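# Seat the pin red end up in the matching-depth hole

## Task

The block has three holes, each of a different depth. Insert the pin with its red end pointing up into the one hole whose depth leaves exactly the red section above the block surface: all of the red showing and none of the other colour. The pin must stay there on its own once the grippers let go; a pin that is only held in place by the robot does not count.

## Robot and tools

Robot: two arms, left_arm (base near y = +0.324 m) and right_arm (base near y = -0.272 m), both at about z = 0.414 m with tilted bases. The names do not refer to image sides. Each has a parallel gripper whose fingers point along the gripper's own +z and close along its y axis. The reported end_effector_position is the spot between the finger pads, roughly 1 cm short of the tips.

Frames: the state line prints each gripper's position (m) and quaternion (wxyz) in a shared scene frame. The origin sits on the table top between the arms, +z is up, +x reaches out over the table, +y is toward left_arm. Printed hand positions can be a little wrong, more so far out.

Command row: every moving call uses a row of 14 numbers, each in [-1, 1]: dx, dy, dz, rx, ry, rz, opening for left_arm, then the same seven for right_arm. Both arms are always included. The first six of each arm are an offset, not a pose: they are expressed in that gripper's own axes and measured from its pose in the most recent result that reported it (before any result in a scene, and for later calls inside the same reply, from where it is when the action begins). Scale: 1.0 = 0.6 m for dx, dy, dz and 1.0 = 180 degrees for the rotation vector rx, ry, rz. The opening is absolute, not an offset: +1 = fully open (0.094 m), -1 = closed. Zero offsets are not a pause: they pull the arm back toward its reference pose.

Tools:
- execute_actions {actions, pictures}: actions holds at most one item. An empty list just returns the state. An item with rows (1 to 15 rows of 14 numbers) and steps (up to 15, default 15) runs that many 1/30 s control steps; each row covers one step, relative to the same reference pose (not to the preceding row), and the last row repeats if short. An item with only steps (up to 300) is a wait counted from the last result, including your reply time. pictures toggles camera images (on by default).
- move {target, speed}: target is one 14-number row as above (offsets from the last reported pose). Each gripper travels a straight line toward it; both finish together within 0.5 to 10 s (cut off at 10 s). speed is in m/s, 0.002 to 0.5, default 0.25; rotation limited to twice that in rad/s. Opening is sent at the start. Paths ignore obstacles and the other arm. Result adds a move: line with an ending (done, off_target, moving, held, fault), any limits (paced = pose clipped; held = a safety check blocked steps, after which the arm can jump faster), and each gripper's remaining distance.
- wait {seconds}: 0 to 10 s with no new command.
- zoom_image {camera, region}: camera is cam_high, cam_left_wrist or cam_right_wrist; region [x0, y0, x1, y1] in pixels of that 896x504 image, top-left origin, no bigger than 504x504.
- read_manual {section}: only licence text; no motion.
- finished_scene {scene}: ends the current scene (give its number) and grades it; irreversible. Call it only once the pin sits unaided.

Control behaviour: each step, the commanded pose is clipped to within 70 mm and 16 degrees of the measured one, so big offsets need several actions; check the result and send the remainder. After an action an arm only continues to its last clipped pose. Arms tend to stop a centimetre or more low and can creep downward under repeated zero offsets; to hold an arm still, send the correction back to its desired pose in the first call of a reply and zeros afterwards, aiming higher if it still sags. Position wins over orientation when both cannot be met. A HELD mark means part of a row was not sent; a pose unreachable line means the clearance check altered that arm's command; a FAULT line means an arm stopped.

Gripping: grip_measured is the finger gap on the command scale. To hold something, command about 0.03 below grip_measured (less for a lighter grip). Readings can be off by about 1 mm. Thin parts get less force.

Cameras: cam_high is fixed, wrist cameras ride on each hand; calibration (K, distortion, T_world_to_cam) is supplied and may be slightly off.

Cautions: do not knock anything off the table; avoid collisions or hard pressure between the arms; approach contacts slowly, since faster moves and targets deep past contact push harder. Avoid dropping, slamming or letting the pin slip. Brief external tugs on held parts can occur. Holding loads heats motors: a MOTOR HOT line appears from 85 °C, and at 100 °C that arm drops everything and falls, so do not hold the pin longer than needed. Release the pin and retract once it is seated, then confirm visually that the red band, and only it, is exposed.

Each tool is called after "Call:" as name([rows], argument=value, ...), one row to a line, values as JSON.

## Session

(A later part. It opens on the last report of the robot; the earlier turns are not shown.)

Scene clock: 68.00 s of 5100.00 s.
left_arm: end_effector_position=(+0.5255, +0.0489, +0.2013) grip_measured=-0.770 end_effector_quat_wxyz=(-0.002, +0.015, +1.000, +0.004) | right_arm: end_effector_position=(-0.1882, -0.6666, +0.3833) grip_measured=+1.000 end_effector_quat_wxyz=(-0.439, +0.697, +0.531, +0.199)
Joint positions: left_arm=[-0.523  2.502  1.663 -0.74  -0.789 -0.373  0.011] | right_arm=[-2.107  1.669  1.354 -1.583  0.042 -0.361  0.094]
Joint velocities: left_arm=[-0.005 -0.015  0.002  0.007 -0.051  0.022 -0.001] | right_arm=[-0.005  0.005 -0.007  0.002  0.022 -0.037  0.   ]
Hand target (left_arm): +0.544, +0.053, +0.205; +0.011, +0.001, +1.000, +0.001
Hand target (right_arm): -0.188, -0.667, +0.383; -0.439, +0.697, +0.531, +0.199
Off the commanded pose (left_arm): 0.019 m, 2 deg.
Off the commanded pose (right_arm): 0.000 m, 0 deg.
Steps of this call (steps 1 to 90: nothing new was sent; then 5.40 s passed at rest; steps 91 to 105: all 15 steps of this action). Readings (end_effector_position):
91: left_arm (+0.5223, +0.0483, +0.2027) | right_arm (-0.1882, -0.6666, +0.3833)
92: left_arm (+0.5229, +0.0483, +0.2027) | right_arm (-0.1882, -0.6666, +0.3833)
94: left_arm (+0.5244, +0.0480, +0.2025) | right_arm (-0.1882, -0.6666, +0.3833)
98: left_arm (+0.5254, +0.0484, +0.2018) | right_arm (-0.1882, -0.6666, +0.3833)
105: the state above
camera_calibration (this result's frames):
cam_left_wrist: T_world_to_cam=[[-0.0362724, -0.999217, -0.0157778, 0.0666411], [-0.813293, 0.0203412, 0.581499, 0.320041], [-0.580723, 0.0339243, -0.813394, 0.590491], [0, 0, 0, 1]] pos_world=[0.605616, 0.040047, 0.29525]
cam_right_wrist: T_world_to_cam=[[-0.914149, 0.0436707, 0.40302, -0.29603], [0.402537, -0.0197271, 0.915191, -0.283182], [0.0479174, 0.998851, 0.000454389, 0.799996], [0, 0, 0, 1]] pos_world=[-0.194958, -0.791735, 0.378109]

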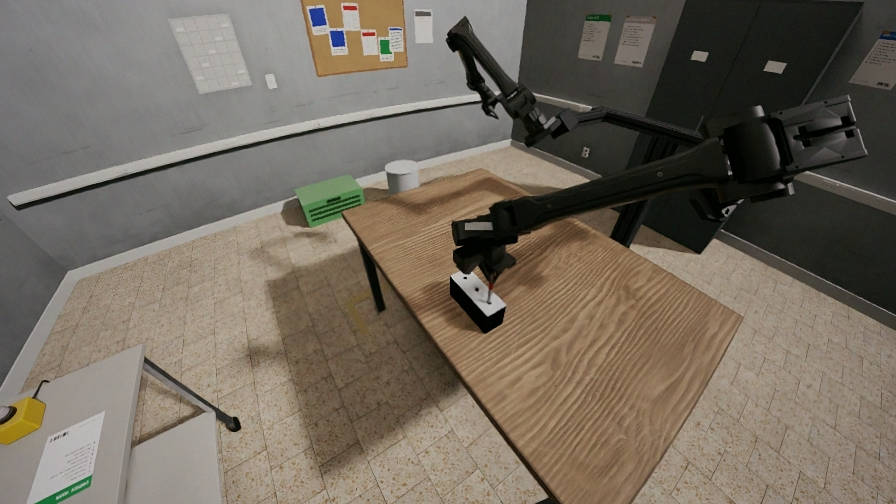

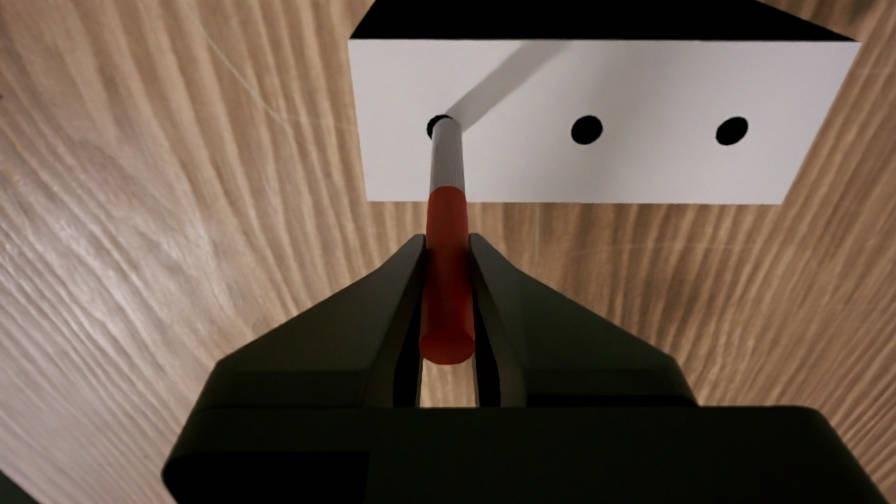

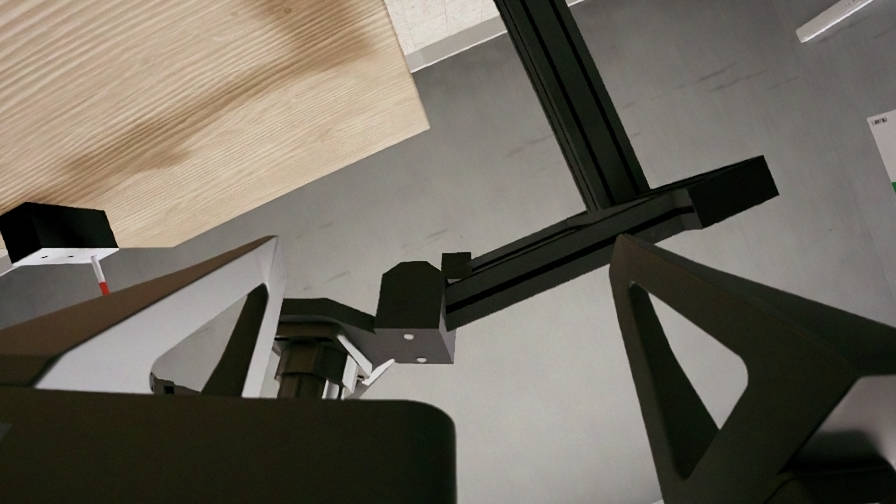

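Call:
execute_actions([
  {"rows":[[-0.03,0.008,-0.004,0.002,-0.008,-0.009,-0.805,0,0,0,0,0,0,1],[-0.03,0.0105,-0.002,0.002,-0.008,-0.009,-0.805,0,0,0,0,0,0,1]]},
])

Call:
zoom_image(camera="cam_left_wrist", region=[380, 70, 520, 190])

Scene clock: 74.67 s of 5100.00 s.
left_arm: end_effector_position=(+0.5266, +0.0503, +0.1996) grip_measured=-0.770 end_effector_quat_wxyz=(-0.002, +0.014, +1.000, +0.004) | right_arm: end_effector_position=(-0.1882, -0.6666, +0.3833) grip_measured=+1.000 end_effector_quat_wxyz=(-0.439, +0.697, +0.531, +0.199)
Joint positions: left_arm=[-0.519  2.502  1.663 -0.735 -0.789 -0.368  0.011] | right_arm=[-2.107  1.669  1.354 -1.583  0.042 -0.361  0.094]
Joint velocities: left_arm=[-0.005 -0.005  0.002 -0.017 -0.066  0.007  0.   ] | right_arm=[-0.005 -0.005 -0.007  0.012  0.022 -0.022  0.   ]
Hand target (left_arm): +0.543, +0.055, +0.203; +0.010, +0.001, +1.000, +0.001
Hand target (right_arm): -0.188, -0.667, +0.383; -0.439, +0.697, +0.531, +0.199
Off the commanded pose (left_arm): 0.018 m, 2 deg.
Off the commanded pose (right_arm): 0.000 m, 0 deg.
Steps of this call (steps 1 to 90: nothing new was sent; then 3.17 s passed at rest; steps 91 to 105: all 15 steps of this action). Readings (end_effector_position):
91: left_arm (+0.5255, +0.0489, +0.2013) | right_arm (-0.1882, -0.6666, +0.3833)
92: left_arm (+0.5256, +0.0490, +0.2011) | right_arm (-0.1882, -0.6666, +0.3833)
94: left_arm (+0.5261, +0.0494, +0.2006) | right_arm (-0.1882, -0.6666, +0.3833)
98: left_arm (+0.5266, +0.0502, +0.1996) | right_arm (-0.1882, -0.6666, +0.3833)
105: the state above
camera_calibration (this result's frames):
cam_left_wrist: T_world_to_cam=[[-0.0342568, -0.999287, -0.0158421, 0.067022], [-0.813845, 0.0186922, 0.580781, 0.322421], [-0.580071, 0.0327887, -0.813905, 0.589553], [0, 0, 0, 1]] pos_world=[0.606679, 0.0416168, 0.293646]
cam_right_wrist: T_world_to_cam=[[-0.914149, 0.0436707, 0.40302, -0.29603], [0.402537, -0.0197271, 0.915191, -0.283182], [0.0479174, 0.998851, 0.000454389, 0.799996], [0, 0, 0, 1]] pos_world=[-0.194958, -0.791735, 0.378109]

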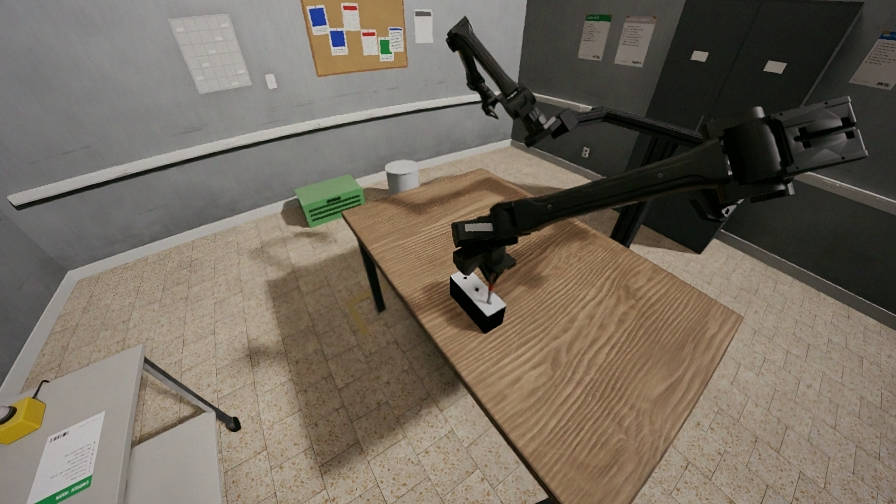

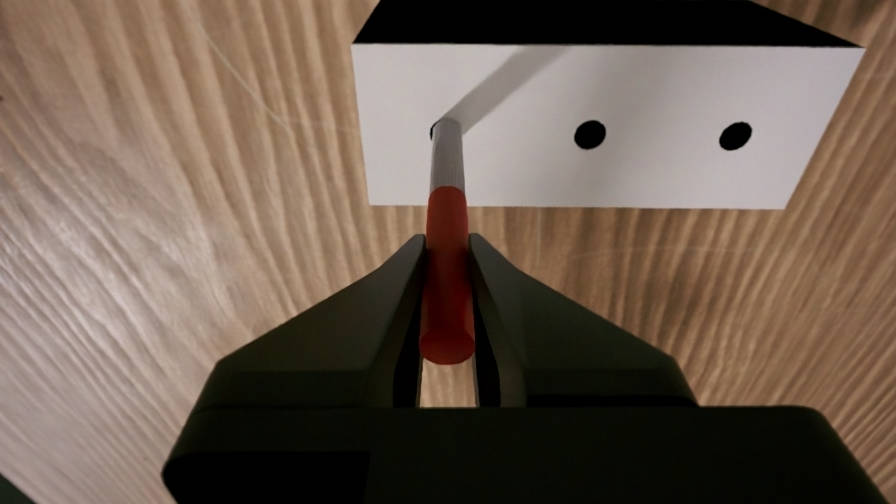

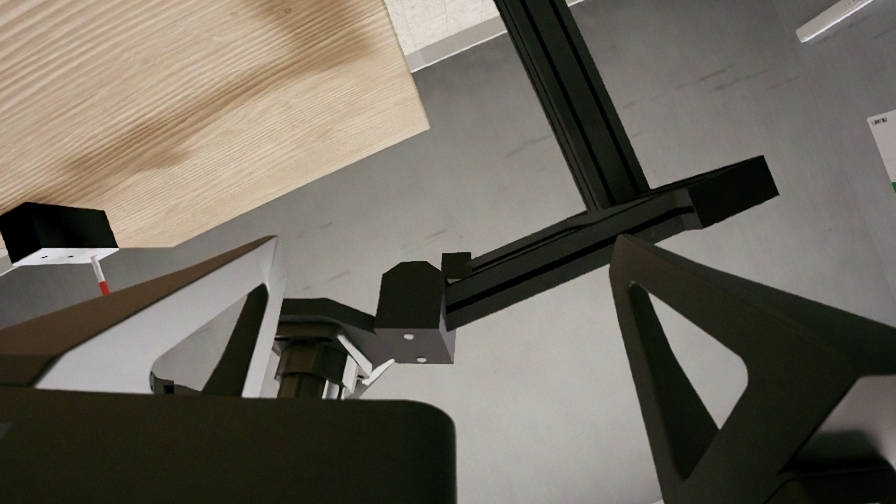

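Region (380, 70, 520, 190) of cam_left_wrist's 896x504 image, scaled by 3.600, with more detail than that image has; it fills the top 432 rows of this view, and the rest is white.

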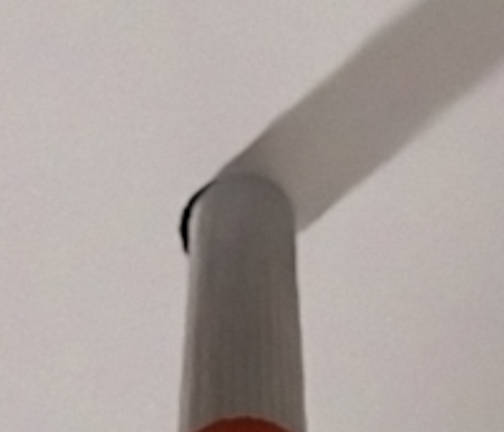

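Call:
execute_actions([
  {"rows":[[-0.027,0.009,-0.004,0.002,-0.0065,-0.008,-0.805,0,0,0,0,0,0,1],[-0.026,0.0095,-0.003,0.0015,-0.0055,-0.008,-0.805,0,0,0,0,0,0,1],[-0.025,0.010,-0.002,0.001,-0.0045,-0.007,-0.805,0,0,0,0,0,0,1],[-0.025,0.010,-0.002,0.001,-0.0045,-0.007,-0.805,0,0,0,0,0,0,1],[-0.024,0.011,-0.002,0.001,-0.0035,-0.006,-0.805,0,0,0,0,0,0,1]]},
])

Call:
zoom_image(camera="cam_left_wrist", region=[380, 70, 520, 190])

Scene clock: 83.93 s of 5100.00 s.
left_arm: end_effector_position=(+0.5266, +0.0503, +0.1996) grip_measured=-0.770 end_effector_quat_wxyz=(-0.002, +0.014, +1.000, +0.004) | right_arm: end_effector_position=(-0.1882, -0.6666, +0.3833) grip_measured=+1.000 end_effector_quat_wxyz=(-0.439, +0.697, +0.531, +0.199)
Joint positions: left_arm=[-0.519  2.502  1.663 -0.735 -0.789 -0.368  0.011] | right_arm=[-2.107  1.669  1.354 -1.583  0.042 -0.361  0.094]
Joint velocities: left_arm=[-0.005  0.005  0.002 -0.007 -0.022  0.022  0.   ] | right_arm=[-0.005  0.005 -0.012  0.002  0.022 -0.007  0.   ]
Hand target (left_arm): +0.541, +0.057, +0.201; +0.004, +0.004, +1.000, +0.003
Hand target (right_arm): -0.188, -0.667, +0.383; -0.439, +0.697, +0.531, +0.199
Off the commanded pose (left_arm): 0.016 m, 1 deg.
Off the commanded pose (right_arm): 0.000 m, 0 deg.
Steps of this call (steps 1 to 90: nothing new was sent; then 5.77 s passed at rest; steps 91 to 105: all 15 steps of this action). Readings (end_effector_position):
91: left_arm (+0.5266, +0.0503, +0.1996) | right_arm (-0.1882, -0.6666, +0.3833)
92: left_arm (+0.5266, +0.0503, +0.1996) | right_arm (-0.1882, -0.6666, +0.3833)
94: left_arm (+0.5266, +0.0503, +0.1996) | right_arm (-0.1882, -0.6666, +0.3833)
98: left_arm (+0.5266, +0.0503, +0.1996) | right_arm (-0.1882, -0.6666, +0.3833)
105: the state above
camera_calibration (this result's frames):
cam_left_wrist: T_world_to_cam=[[-0.0342568, -0.999287, -0.0158421, 0.067022], [-0.813845, 0.0186922, 0.580781, 0.322421], [-0.580071, 0.0327887, -0.813905, 0.589553], [0, 0, 0, 1]] pos_world=[0.606679, 0.0416168, 0.293646]
cam_right_wrist: T_world_to_cam=[[-0.914149, 0.0436707, 0.40302, -0.29603], [0.402537, -0.0197271, 0.915191, -0.283182], [0.0479174, 0.998851, 0.000454389, 0.799996], [0, 0, 0, 1]] pos_world=[-0.194958, -0.791735, 0.378109]

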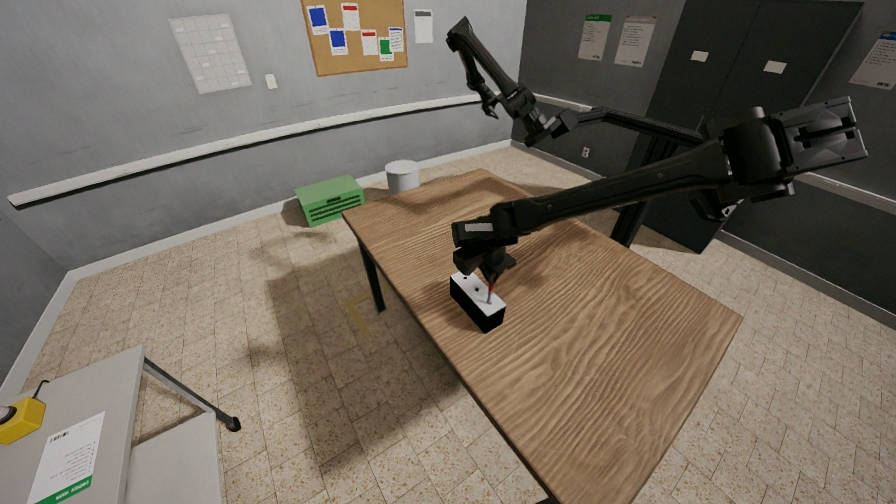

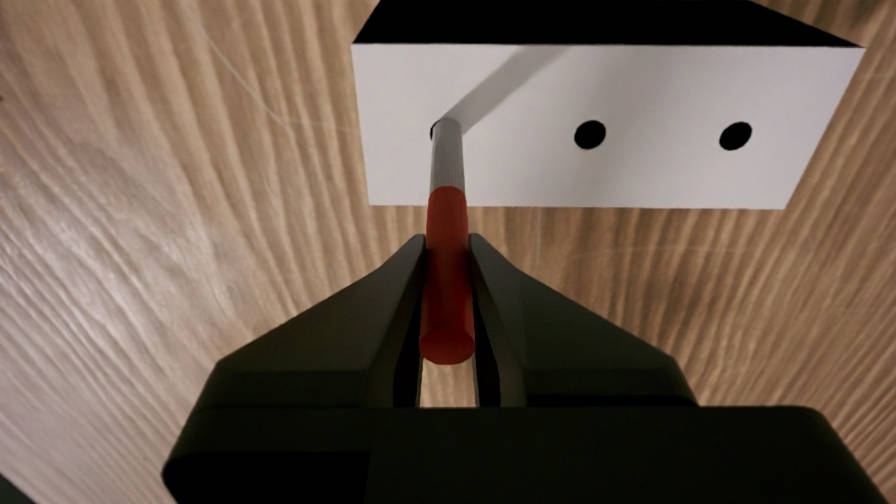

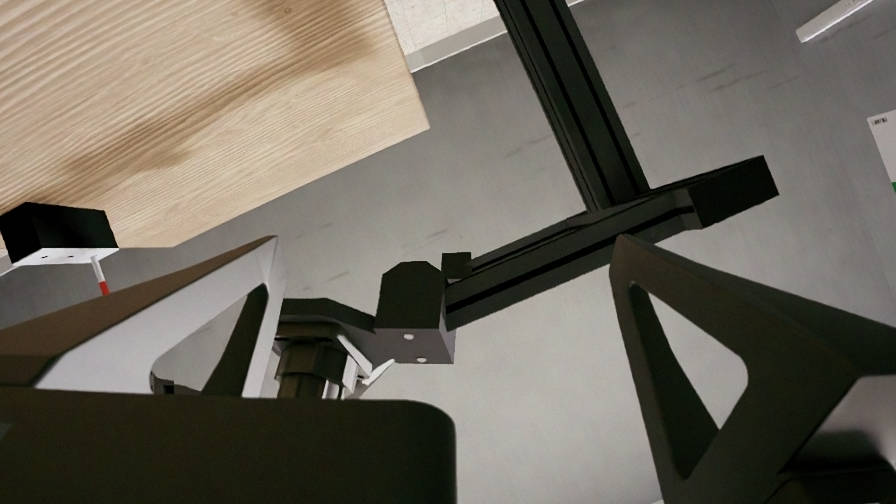

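Region (380, 70, 520, 190) of cam_left_wrist's 896x504 image, scaled by 3.600, with more detail than that image has; it fills the top 432 rows of this view, and the rest is white.

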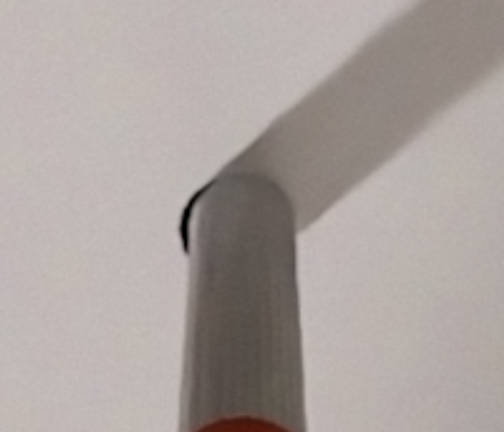

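Call:
execute_actions([
  {"rows":[[-0.023,0.012,0,0,-0.0025,-0.006,-0.805,0,0,0,0,0,0,1],[-0.023,0.012,0,0,-0.0025,-0.006,-0.805,0,0,0,0,0,0,1],[-0.022,0.013,0,-0.0005,-0.0015,-0.005,-0.805,0,0,0,0,0,0,1],[-0.022,0.013,0,-0.0005,-0.0015,-0.005,-0.805,0,0,0,0,0,0,1],[-0.021,0.014,0,-0.001,-0.0005,-0.005,-0.805,0,0,0,0,0,0,1],[-0.021,0.014,0,-0.001,-0.0005,-0.005,-0.805,0,0,0,0,0,0,1],[-0.02,0.015,0,-0.002,0.0005,-0.004,-0.805,0,0,0,0,0,0,1]]},
])

Call:
zoom_image(camera="cam_left_wrist", region=[380, 70, 520, 190])

Scene clock: 91.20 s of 5100.00 s.
left_arm: end_effector_position=(+0.5263, +0.0506, +0.1995) grip_measured=-0.770 end_effector_quat_wxyz=(-0.003, +0.014, +1.000, +0.004) | right_arm: end_effector_position=(-0.1882, -0.6666, +0.3833) grip_measured=+1.000 end_effector_quat_wxyz=(-0.439, +0.697, +0.531, +0.199)
Joint positions: left_arm=[-0.519  2.502  1.663 -0.736 -0.789 -0.368  0.011] | right_arm=[-2.107  1.669  1.354 -1.583  0.042 -0.361  0.094]
Joint velocities: left_arm=[-0.005  0.005 -0.007 -0.002 -0.081 -0.022  0.001] | right_arm=[-0.015 -0.005  0.002  0.007 -0.11  -0.007  0.   ]
Hand target (left_arm): +0.539, +0.059, +0.200; -0.002, +0.007, +1.000, +0.007
Hand target (right_arm): -0.188, -0.667, +0.383; -0.439, +0.697, +0.531, +0.199
Off the commanded pose (left_arm): 0.015 m, 1 deg.
Off the commanded pose (right_arm): 0.000 m, 0 deg.
Steps of this call (steps 1 to 90: nothing new was sent; then 3.77 s passed at rest; steps 91 to 105: all 15 steps of this action). Readings (end_effector_position):
91: left_arm (+0.5266, +0.0503, +0.1996) | right_arm (-0.1882, -0.6666, +0.3833)
92: left_arm (+0.5266, +0.0503, +0.1996) | right_arm (-0.1882, -0.6666, +0.3833)
94: left_arm (+0.5266, +0.0503, +0.1996) | right_arm (-0.1882, -0.6666, +0.3833)
98: left_arm (+0.5264, +0.0504, +0.1996) | right_arm (-0.1882, -0.6666, +0.3833)
105: the state above
camera_calibration (this result's frames):
cam_left_wrist: T_world_to_cam=[[-0.0353549, -0.99924, -0.0164057, 0.0680129], [-0.812953, 0.0192081, 0.582013, 0.321506], [-0.581255, 0.033914, -0.813014, 0.58961], [0, 0, 0, 1]] pos_world=[0.606488, 0.0417896, 0.293357]
cam_right_wrist: T_world_to_cam=[[-0.914149, 0.0436707, 0.40302, -0.29603], [0.402537, -0.0197271, 0.915191, -0.283182], [0.0479174, 0.998851, 0.000454389, 0.799996], [0, 0, 0, 1]] pos_world=[-0.194958, -0.791735, 0.378109]

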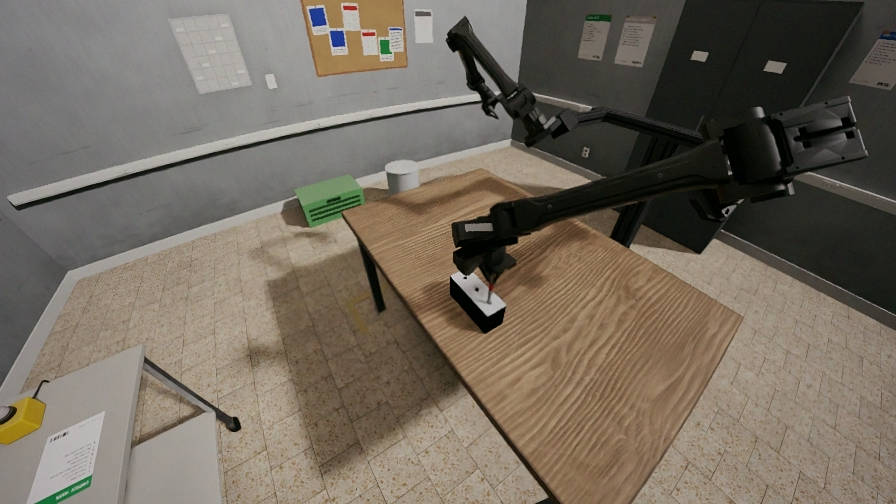

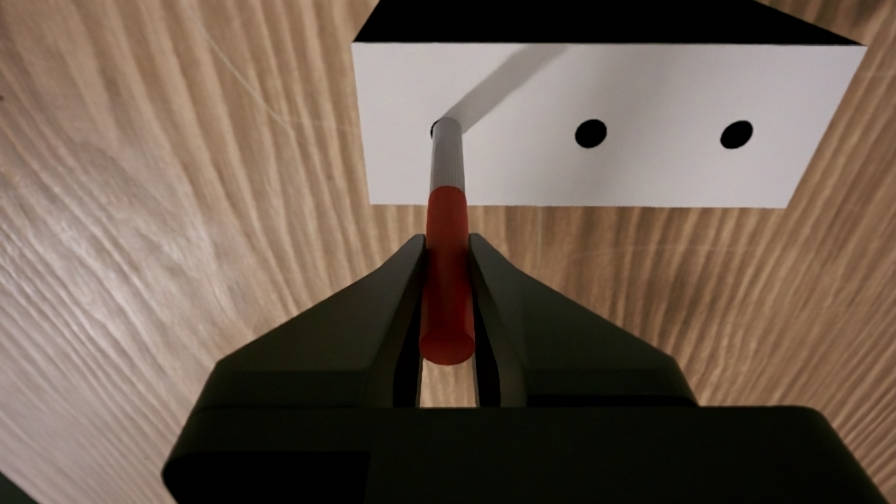

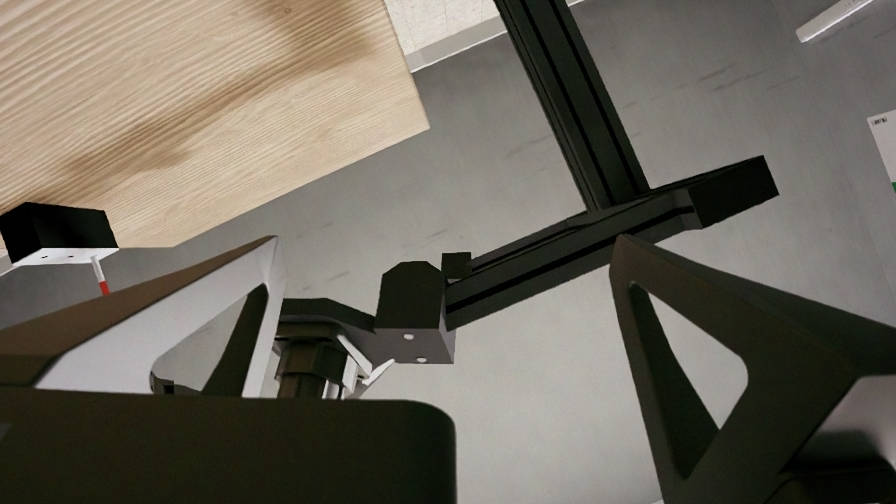

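Region (380, 70, 520, 190) of cam_left_wrist's 896x504 image, scaled by 3.600, with more detail than that image has; it fills the top 432 rows of this view, and the rest is white.

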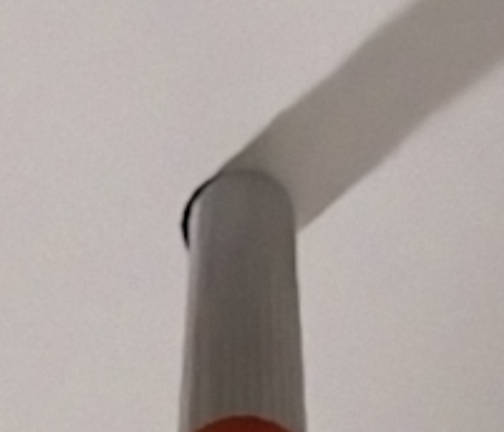

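Call:
execute_actions([
  {"rows":[[-0.02,0.014,-0.002,-0.002,0.001,-0.004,-0.805,0,0,0,0,0,0,1],[-0.02,0.014,-0.002,-0.002,0.001,-0.004,-0.805,0,0,0,0,0,0,1],[-0.019,0.014,-0.002,-0.003,0.002,-0.003,-0.805,0,0,0,0,0,0,1],[-0.019,0.014,-0.002,-0.003,0.002,-0.003,-0.805,0,0,0,0,0,0,1],[-0.018,0.015,-0.002,-0.0035,0.003,-0.002,-0.805,0,0,0,0,0,0,1]]},
])

Call:
zoom_image(camera="cam_left_wrist", region=[380, 70, 520, 190])

Scene clock: 98.43 s of 5100.00 s.
left_arm: end_effector_position=(+0.5242, +0.0536, +0.1993) grip_measured=-0.770 end_effector_quat_wxyz=(-0.009, +0.020, +1.000, +0.008) | right_arm: end_effector_position=(-0.1882, -0.6666, +0.3833) grip_measured=+1.000 end_effector_quat_wxyz=(-0.439, +0.697, +0.531, +0.199)
Joint positions: left_arm=[-0.517  2.502  1.666 -0.759 -0.792 -0.368  0.011] | right_arm=[-2.107  1.669  1.354 -1.583  0.042 -0.361  0.094]
Joint velocities: left_arm=[-0.015 -0.005  0.012  0.002  0.007  0.022  0.001] | right_arm=[-0.005 -0.005 -0.002  0.007  0.051  0.037  0.   ]
Hand target (left_arm): +0.537, +0.060, +0.201; -0.007, +0.011, +1.000, +0.010
Hand target (right_arm): -0.188, -0.667, +0.383; -0.439, +0.697, +0.531, +0.199
Off the commanded pose (left_arm): 0.014 m, 1 deg.
Off the commanded pose (right_arm): 0.000 m, 0 deg.
Steps of this call (steps 1 to 90: nothing new was sent; then 3.73 s passed at rest; steps 91 to 105: all 15 steps of this action). Readings (end_effector_position):
91: left_arm (+0.5260, +0.0507, +0.1995) | right_arm (-0.1882, -0.6666, +0.3833)
92: left_arm (+0.5256, +0.0510, +0.1995) | right_arm (-0.1882, -0.6666, +0.3833)
94: left_arm (+0.5246, +0.0521, +0.1991) | right_arm (-0.1882, -0.6666, +0.3833)
98: left_arm (+0.5248, +0.0531, +0.1995) | right_arm (-0.1882, -0.6666, +0.3833)
105: the state above
camera_calibration (this result's frames):
cam_left_wrist: T_world_to_cam=[[-0.0480147, -0.998557, -0.0240366, 0.0790285], [-0.805065, 0.0244441, 0.592683, 0.313313], [-0.591241, 0.0478086, -0.805077, 0.591096], [0, 0, 0, 1]] pos_world=[0.605511, 0.0429964, 0.292082]
cam_right_wrist: T_world_to_cam=[[-0.914149, 0.0436707, 0.40302, -0.29603], [0.402537, -0.0197271, 0.915191, -0.283182], [0.0479174, 0.998851, 0.000454389, 0.799996], [0, 0, 0, 1]] pos_world=[-0.194958, -0.791735, 0.378109]

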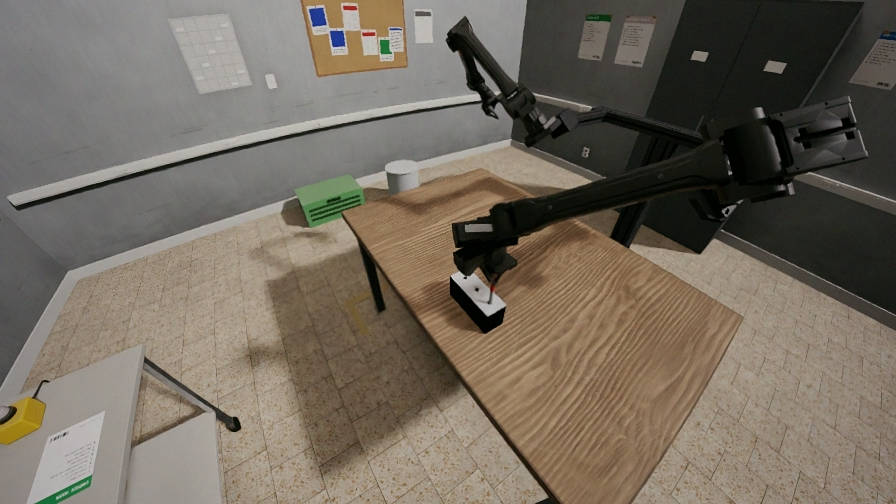

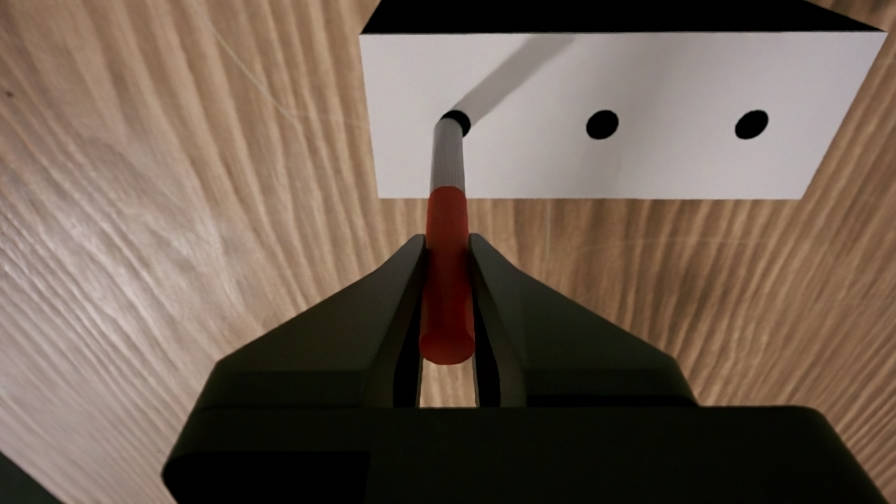

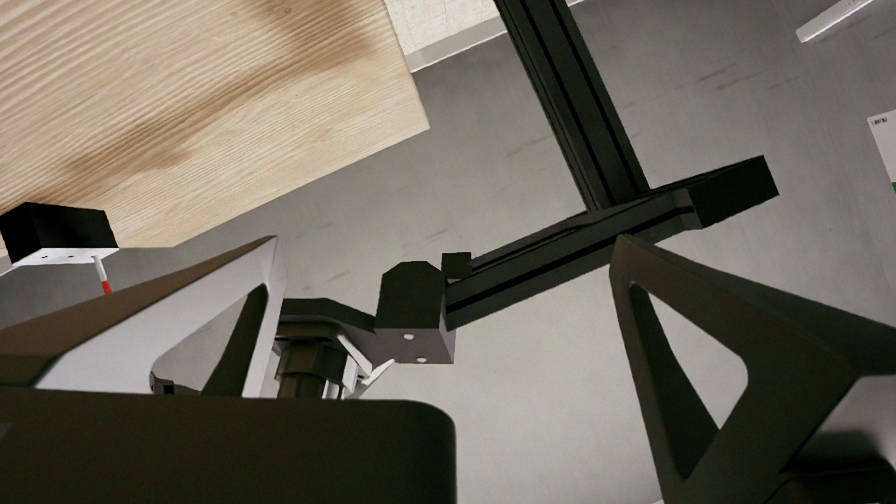

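Region (380, 70, 520, 190) of cam_left_wrist's 896x504 image, scaled by 3.600, with more detail than that image has; it fills the top 432 rows of this view, and the rest is white.

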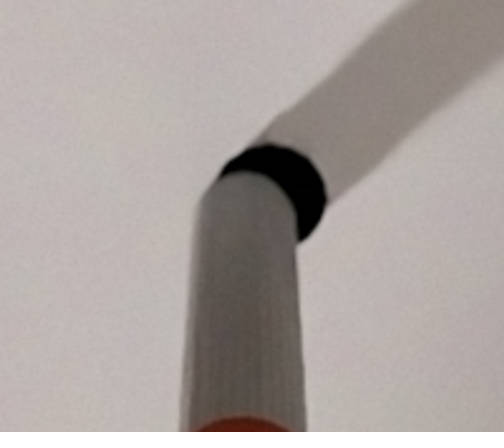

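Call:
execute_actions([
  {"rows":[[-0.023,0.007,-0.006,0.001,-0.003,-0.007,-0.805,0,0,0,0,0,0,1],[-0.025,0.004,-0.007,0.002,-0.005,-0.008,-0.805,0,0,0,0,0,0,1],[-0.027,0.002,-0.007,0.004,-0.007,-0.009,-0.805,0,0,0,0,0,0,1],[-0.029,0,-0.007,0.005,-0.009,-0.010,-0.805,0,0,0,0,0,0,1],[-0.03,-0.0015,-0.007,0.0064,-0.010,-0.011,-0.805,0,0,0,0,0,0,1]]},
])

Call:
zoom_image(camera="cam_left_wrist", region=[380, 70, 520, 190])

Scene clock: 110.57 s of 5100.00 s.
left_arm: end_effector_position=(+0.5252, +0.0530, +0.1993) grip_measured=-0.770 end_effector_quat_wxyz=(-0.008, +0.018, +1.000, +0.007) | right_arm: end_effector_position=(-0.1882, -0.6666, +0.3833) grip_measured=+1.000 end_effector_quat_wxyz=(-0.439, +0.697, +0.531, +0.199)
Joint positions: left_arm=[-0.517  2.502  1.666 -0.754 -0.791 -0.368  0.011] | right_arm=[-2.107  1.669  1.354 -1.583  0.042 -0.361  0.094]
Joint velocities: left_arm=[-0.005  0.005 -0.007 -0.017 -0.037  0.037  0.   ] | right_arm=[ 0.005 -0.005  0.012  0.002  0.022  0.081  0.   ]
Hand target (left_arm): +0.542, +0.053, +0.203; +0.006, +0.003, +1.000, -0.001
Hand target (right_arm): -0.188, -0.667, +0.383; -0.439, +0.697, +0.531, +0.199
Off the commanded pose (left_arm): 0.018 m, 3 deg.
Off the commanded pose (right_arm): 0.000 m, 0 deg.
Steps of this call (steps 1 to 90: nothing new was sent; then 8.63 s passed at rest; steps 91 to 105: all 15 steps of this action). Readings (end_effector_position):
91: left_arm (+0.5242, +0.0536, +0.1993) | right_arm (-0.1882, -0.6666, +0.3833)
92: left_arm (+0.5242, +0.0536, +0.1993) | right_arm (-0.1882, -0.6666, +0.3833)
94: left_arm (+0.5243, +0.0535, +0.1993) | right_arm (-0.1882, -0.6666, +0.3833)
98: left_arm (+0.5252, +0.0530, +0.1993) | right_arm (-0.1882, -0.6666, +0.3833)
105: the state above
camera_calibration (this result's frames):
cam_left_wrist: T_world_to_cam=[[-0.0438887, -0.998795, -0.0219726, 0.0759475], [-0.807204, 0.0224939, 0.589844, 0.315916], [-0.588639, 0.0436239, -0.807218, 0.590959], [0, 0, 0, 1]] pos_world=[0.606203, 0.0429698, 0.29236]
cam_right_wrist: T_world_to_cam=[[-0.914149, 0.0436707, 0.40302, -0.29603], [0.402537, -0.0197271, 0.915191, -0.283182], [0.0479174, 0.998851, 0.000454389, 0.799996], [0, 0, 0, 1]] pos_world=[-0.194958, -0.791735, 0.378109]

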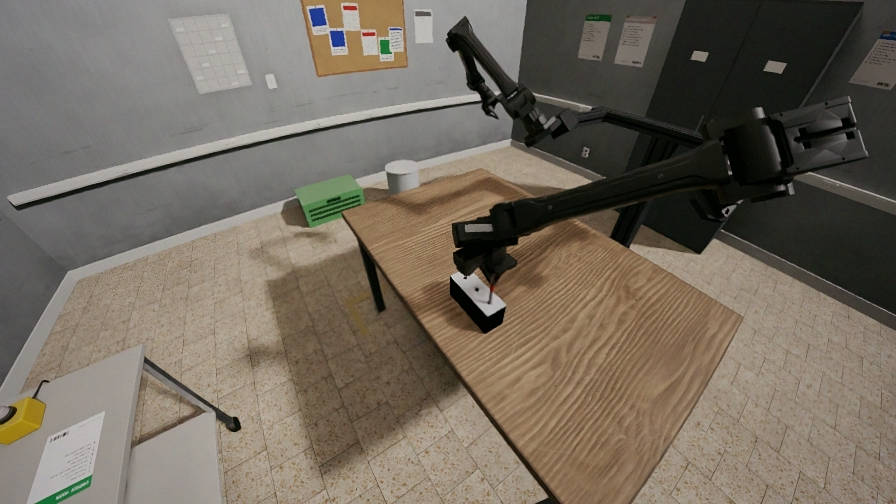

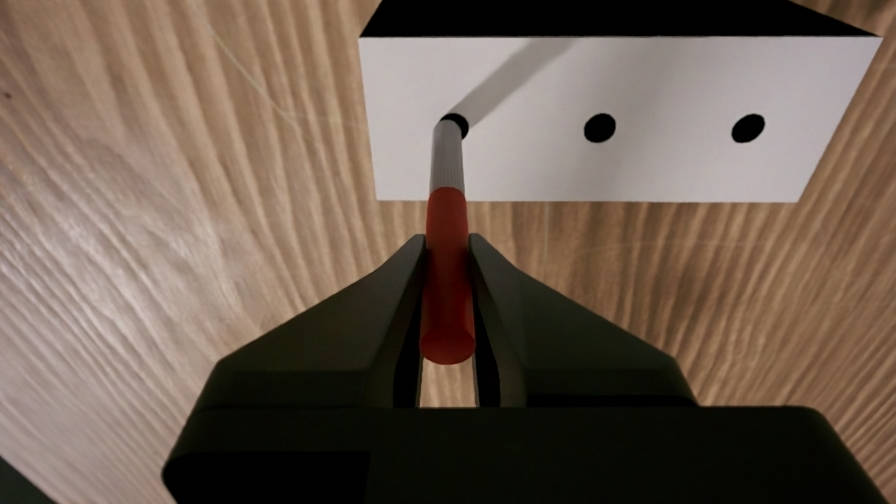

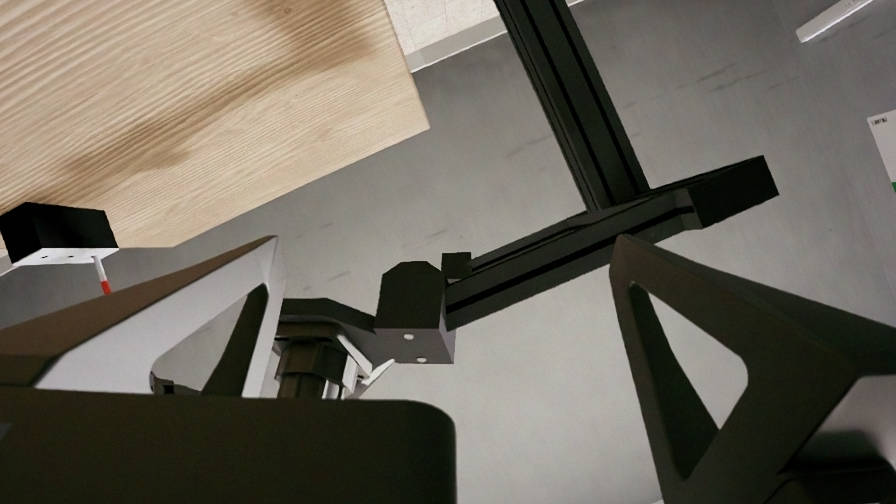

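Region (380, 70, 520, 190) of cam_left_wrist's 896x504 image, scaled by 3.600, with more detail than that image has; it fills the top 432 rows of this view, and the rest is white.

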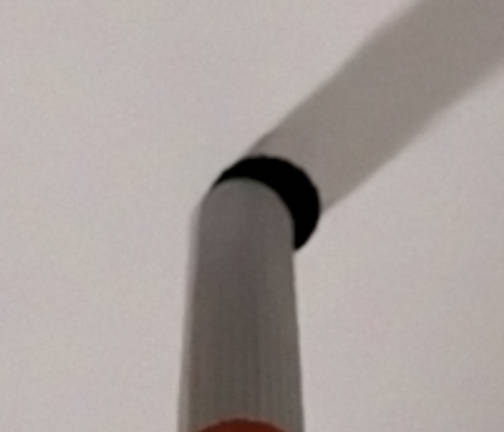

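Call:
execute_actions([
  {"rows":[[-0.029,-0.001,-0.008,0.006,-0.0095,-0.010,-0.805,0,0,0,0,0,0,1],[-0.029,-0.002,-0.008,0.007,-0.010,-0.010,-0.805,0,0,0,0,0,0,1],[-0.03,-0.003,-0.008,0.008,-0.0105,-0.011,-0.805,0,0,0,0,0,0,1],[-0.03,-0.004,-0.008,0.009,-0.011,-0.011,-0.805,0,0,0,0,0,0,1]]},
])

Call:
zoom_image(camera="cam_left_wrist", region=[380, 70, 520, 190])

Scene clock: 118.47 s of 5100.00 s.
left_arm: end_effector_position=(+0.5274, +0.0508, +0.1992) grip_measured=-0.770 end_effector_quat_wxyz=(-0.004, +0.013, +1.000, +0.002) | right_arm: end_effector_position=(-0.1882, -0.6666, +0.3833) grip_measured=+1.000 end_effector_quat_wxyz=(-0.439, +0.697, +0.531, +0.199)
Joint positions: left_arm=[-0.517  2.502  1.666 -0.739 -0.784 -0.368  0.011] | right_arm=[-2.107  1.669  1.354 -1.583  0.042 -0.361  0.094]
Joint velocities: left_arm=[-0.005 -0.024  0.012 -0.002  0.022  0.022 -0.   ] | right_arm=[-0.005  0.005  0.002  0.007 -0.037  0.007  0.   ]
Hand target (left_arm): +0.543, +0.051, +0.204; +0.010, +0.001, +1.000, -0.006
Hand target (right_arm): -0.188, -0.667, +0.383; -0.439, +0.697, +0.531, +0.199
Off the commanded pose (left_arm): 0.016 m, 2 deg.
Off the commanded pose (right_arm): 0.000 m, 0 deg.
Steps of this call (steps 1 to 90: nothing new was sent; then 4.40 s passed at rest; steps 91 to 105: all 15 steps of this action). Readings (end_effector_position):
91: left_arm (+0.5252, +0.0530, +0.1993) | right_arm (-0.1882, -0.6666, +0.3833)
92: left_arm (+0.5254, +0.0529, +0.1993) | right_arm (-0.1882, -0.6666, +0.3833)
94: left_arm (+0.5260, +0.0520, +0.1993) | right_arm (-0.1882, -0.6666, +0.3833)
98: left_arm (+0.5274, +0.0508, +0.1992) | right_arm (-0.1882, -0.6666, +0.3833)
105: the state above
camera_calibration (this result's frames):
cam_left_wrist: T_world_to_cam=[[-0.0335676, -0.999369, -0.0116046, 0.0662858], [-0.811503, 0.0204762, 0.583989, 0.321301], [-0.583383, 0.0290203, -0.811678, 0.591167], [0, 0, 0, 1]] pos_world=[0.607839, 0.0425091, 0.29297]
cam_right_wrist: T_world_to_cam=[[-0.914149, 0.0436707, 0.40302, -0.29603], [0.402537, -0.0197271, 0.915191, -0.283182], [0.0479174, 0.998851, 0.000454389, 0.799996], [0, 0, 0, 1]] pos_world=[-0.194958, -0.791735, 0.378109]

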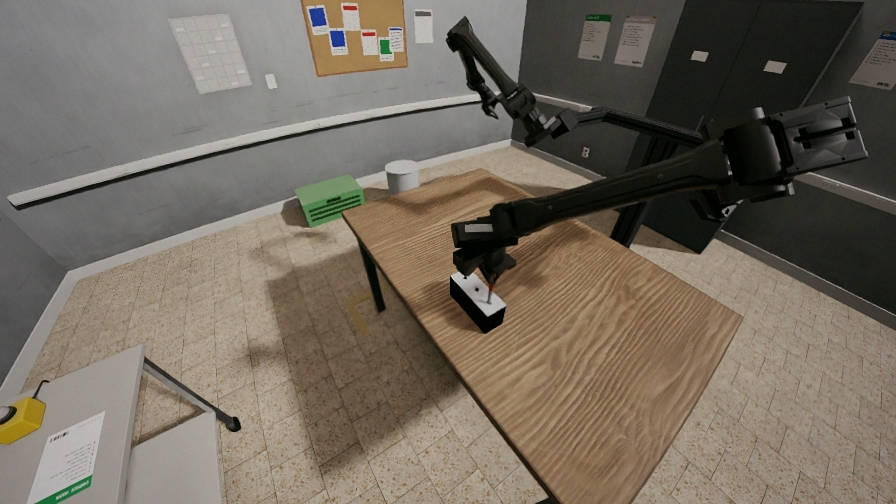

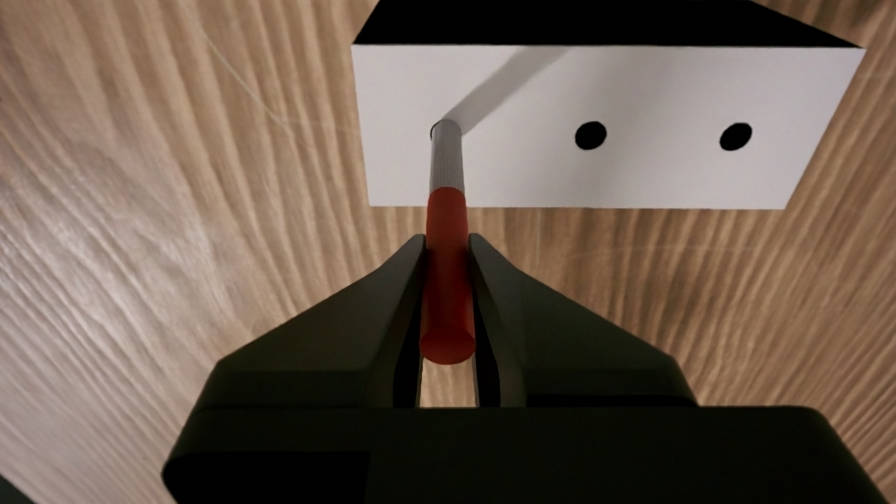

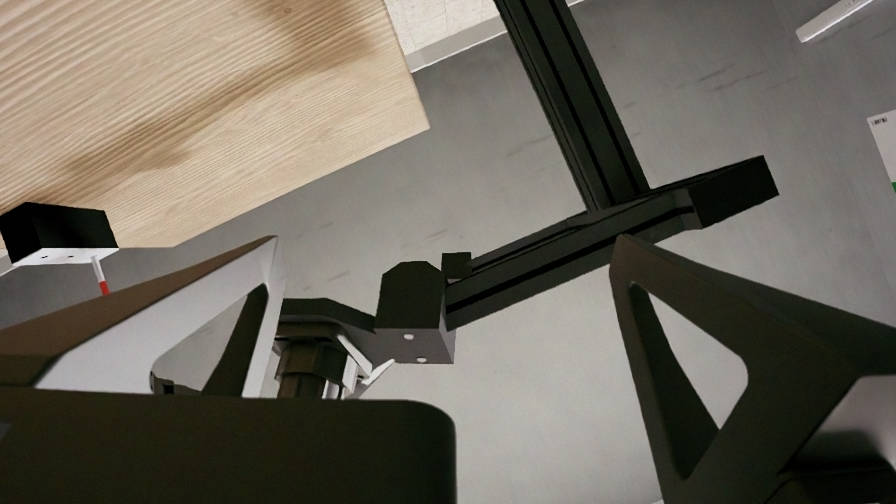

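Region (380, 70, 520, 190) of cam_left_wrist's 896x504 image, scaled by 3.600, with more detail than that image has; it fills the top 432 rows of this view, and the rest is white.

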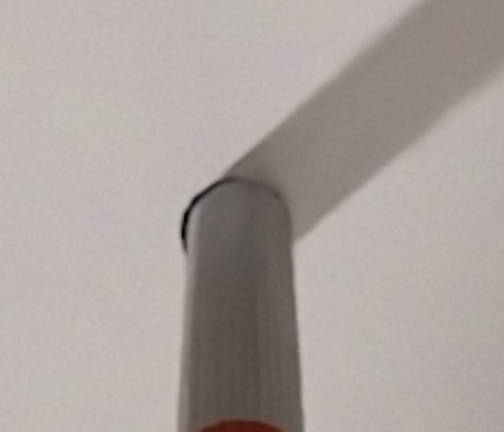

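It looks caught on the far rim. Relax the wrist and press down.

Call:
execute_actions([
  {"rows":[[-0.024,0.002,-0.005,0.003,-0.006,-0.007,-0.805,0,0,0,0,0,0,1],[-0.024,0.003,-0.002,0.002,-0.005,-0.007,-0.805,0,0,0,0,0,0,1],[-0.024,0.003,0.001,0.002,-0.005,-0.007,-0.805,0,0,0,0,0,0,1],[-0.024,0.003,0.004,0.002,-0.005,-0.007,-0.805,0,0,0,0,0,0,1],[-0.024,0.003,0.007,0.002,-0.005,-0.007,-0.805,0,0,0,0,0,0,1],[-0.024,0.003,0.01,0.002,-0.005,-0.007,-0.805,0,0,0,0,0,0,1]]},
])

Call:
zoom_image(camera="cam_left_wrist", region=[380, 70, 520, 190])

Scene clock: 126.73 s of 5100.00 s.
left_arm: end_effector_position=(+0.5257, +0.0516, +0.1930) grip_measured=-0.770 end_effector_quat_wxyz=(-0.006, +0.013, +1.000, +0.003) | right_arm: end_effector_position=(-0.1882, -0.6666, +0.3833) grip_measured=+1.000 end_effector_quat_wxyz=(-0.439, +0.697, +0.531, +0.199)
Joint positions: left_arm=[-0.509  2.51   1.666 -0.732 -0.784 -0.364  0.011] | right_arm=[-2.107  1.669  1.354 -1.583  0.042 -0.361  0.094]
Joint velocities: left_arm=[-0.005  0.005  0.007 -0.007 -0.007 -0.007  0.   ] | right_arm=[-0.005  0.005  0.002  0.002 -0.081  0.007  0.   ]
Hand target (left_arm): +0.541, +0.053, +0.193; +0.004, +0.002, +1.000, -0.001
Hand target (right_arm): -0.188, -0.667, +0.383; -0.439, +0.697, +0.531, +0.199
Off the commanded pose (left_arm): 0.016 m, 2 deg.
Off the commanded pose (right_arm): 0.000 m, 0 deg.
Steps of this call (steps 1 to 90: nothing new was sent; then 4.77 s passed at rest; steps 91 to 105: all 15 steps of this action). Readings (end_effector_position):
91: left_arm (+0.5274, +0.0508, +0.1992) | right_arm (-0.1882, -0.6666, +0.3833)
92: left_arm (+0.5274, +0.0508, +0.1992) | right_arm (-0.1882, -0.6666, +0.3833)
94: left_arm (+0.5274, +0.0509, +0.1991) | right_arm (-0.1882, -0.6666, +0.3833)
98: left_arm (+0.5266, +0.0511, +0.1976) | right_arm (-0.1882, -0.6666, +0.3833)
105: the state above
camera_calibration (this result's frames):
cam_left_wrist: T_world_to_cam=[[-0.032957, -0.999366, -0.0134719, 0.0670057], [-0.808594, 0.0187383, 0.588069, 0.321365], [-0.587443, 0.0302743, -0.808699, 0.58661], [0, 0, 0, 1]] pos_world=[0.606662, 0.0431822, 0.286309]
cam_right_wrist: T_world_to_cam=[[-0.914149, 0.0436707, 0.40302, -0.29603], [0.402537, -0.0197271, 0.915191, -0.283182], [0.0479174, 0.998851, 0.000454389, 0.799996], [0, 0, 0, 1]] pos_world=[-0.194958, -0.791735, 0.378109]

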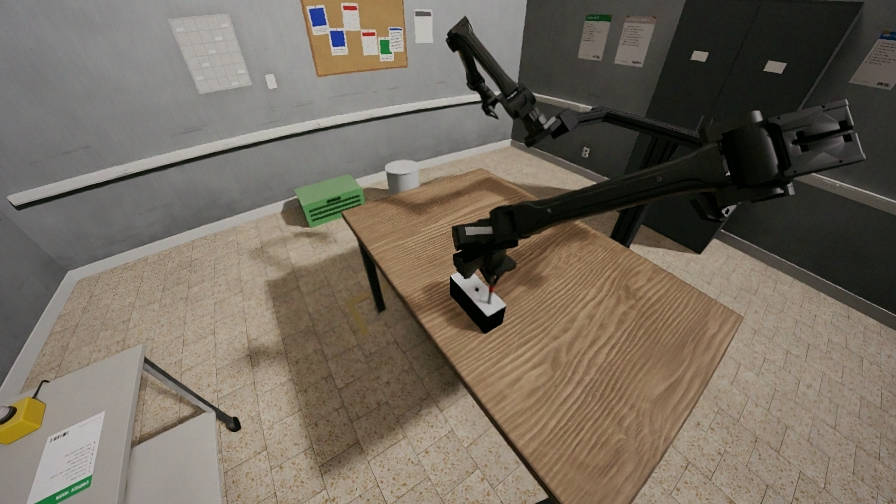

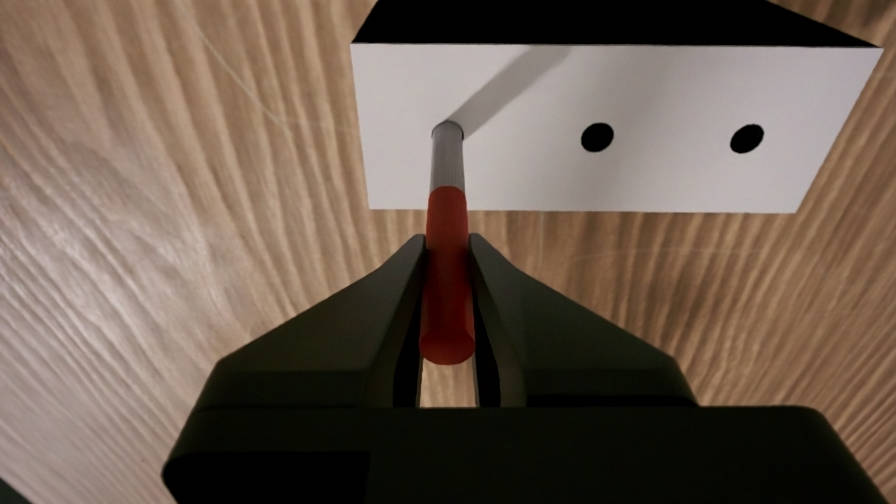

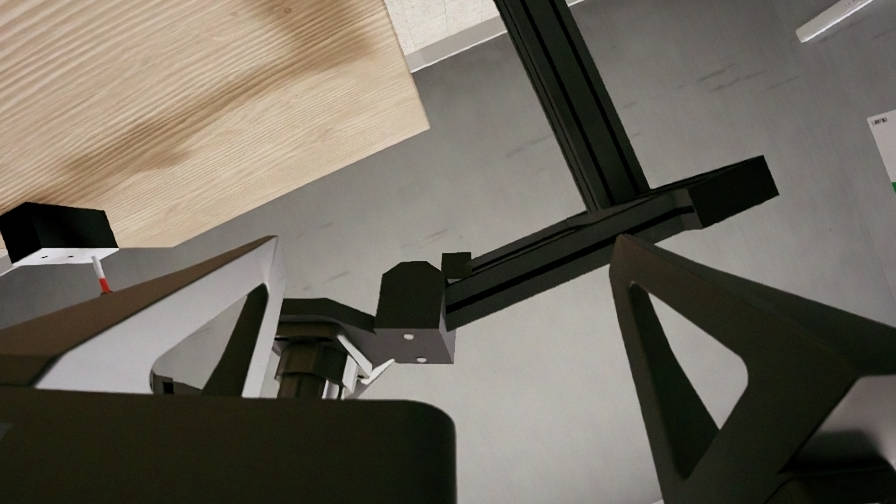

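Region (380, 70, 520, 190) of cam_left_wrist's 896x504 image, scaled by 3.600, with more detail than that image has; it fills the top 432 rows of this view, and the rest is white.

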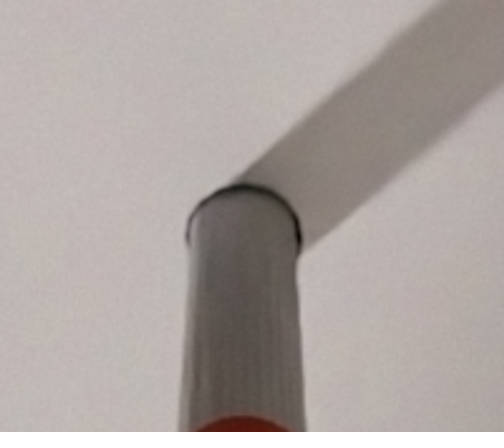

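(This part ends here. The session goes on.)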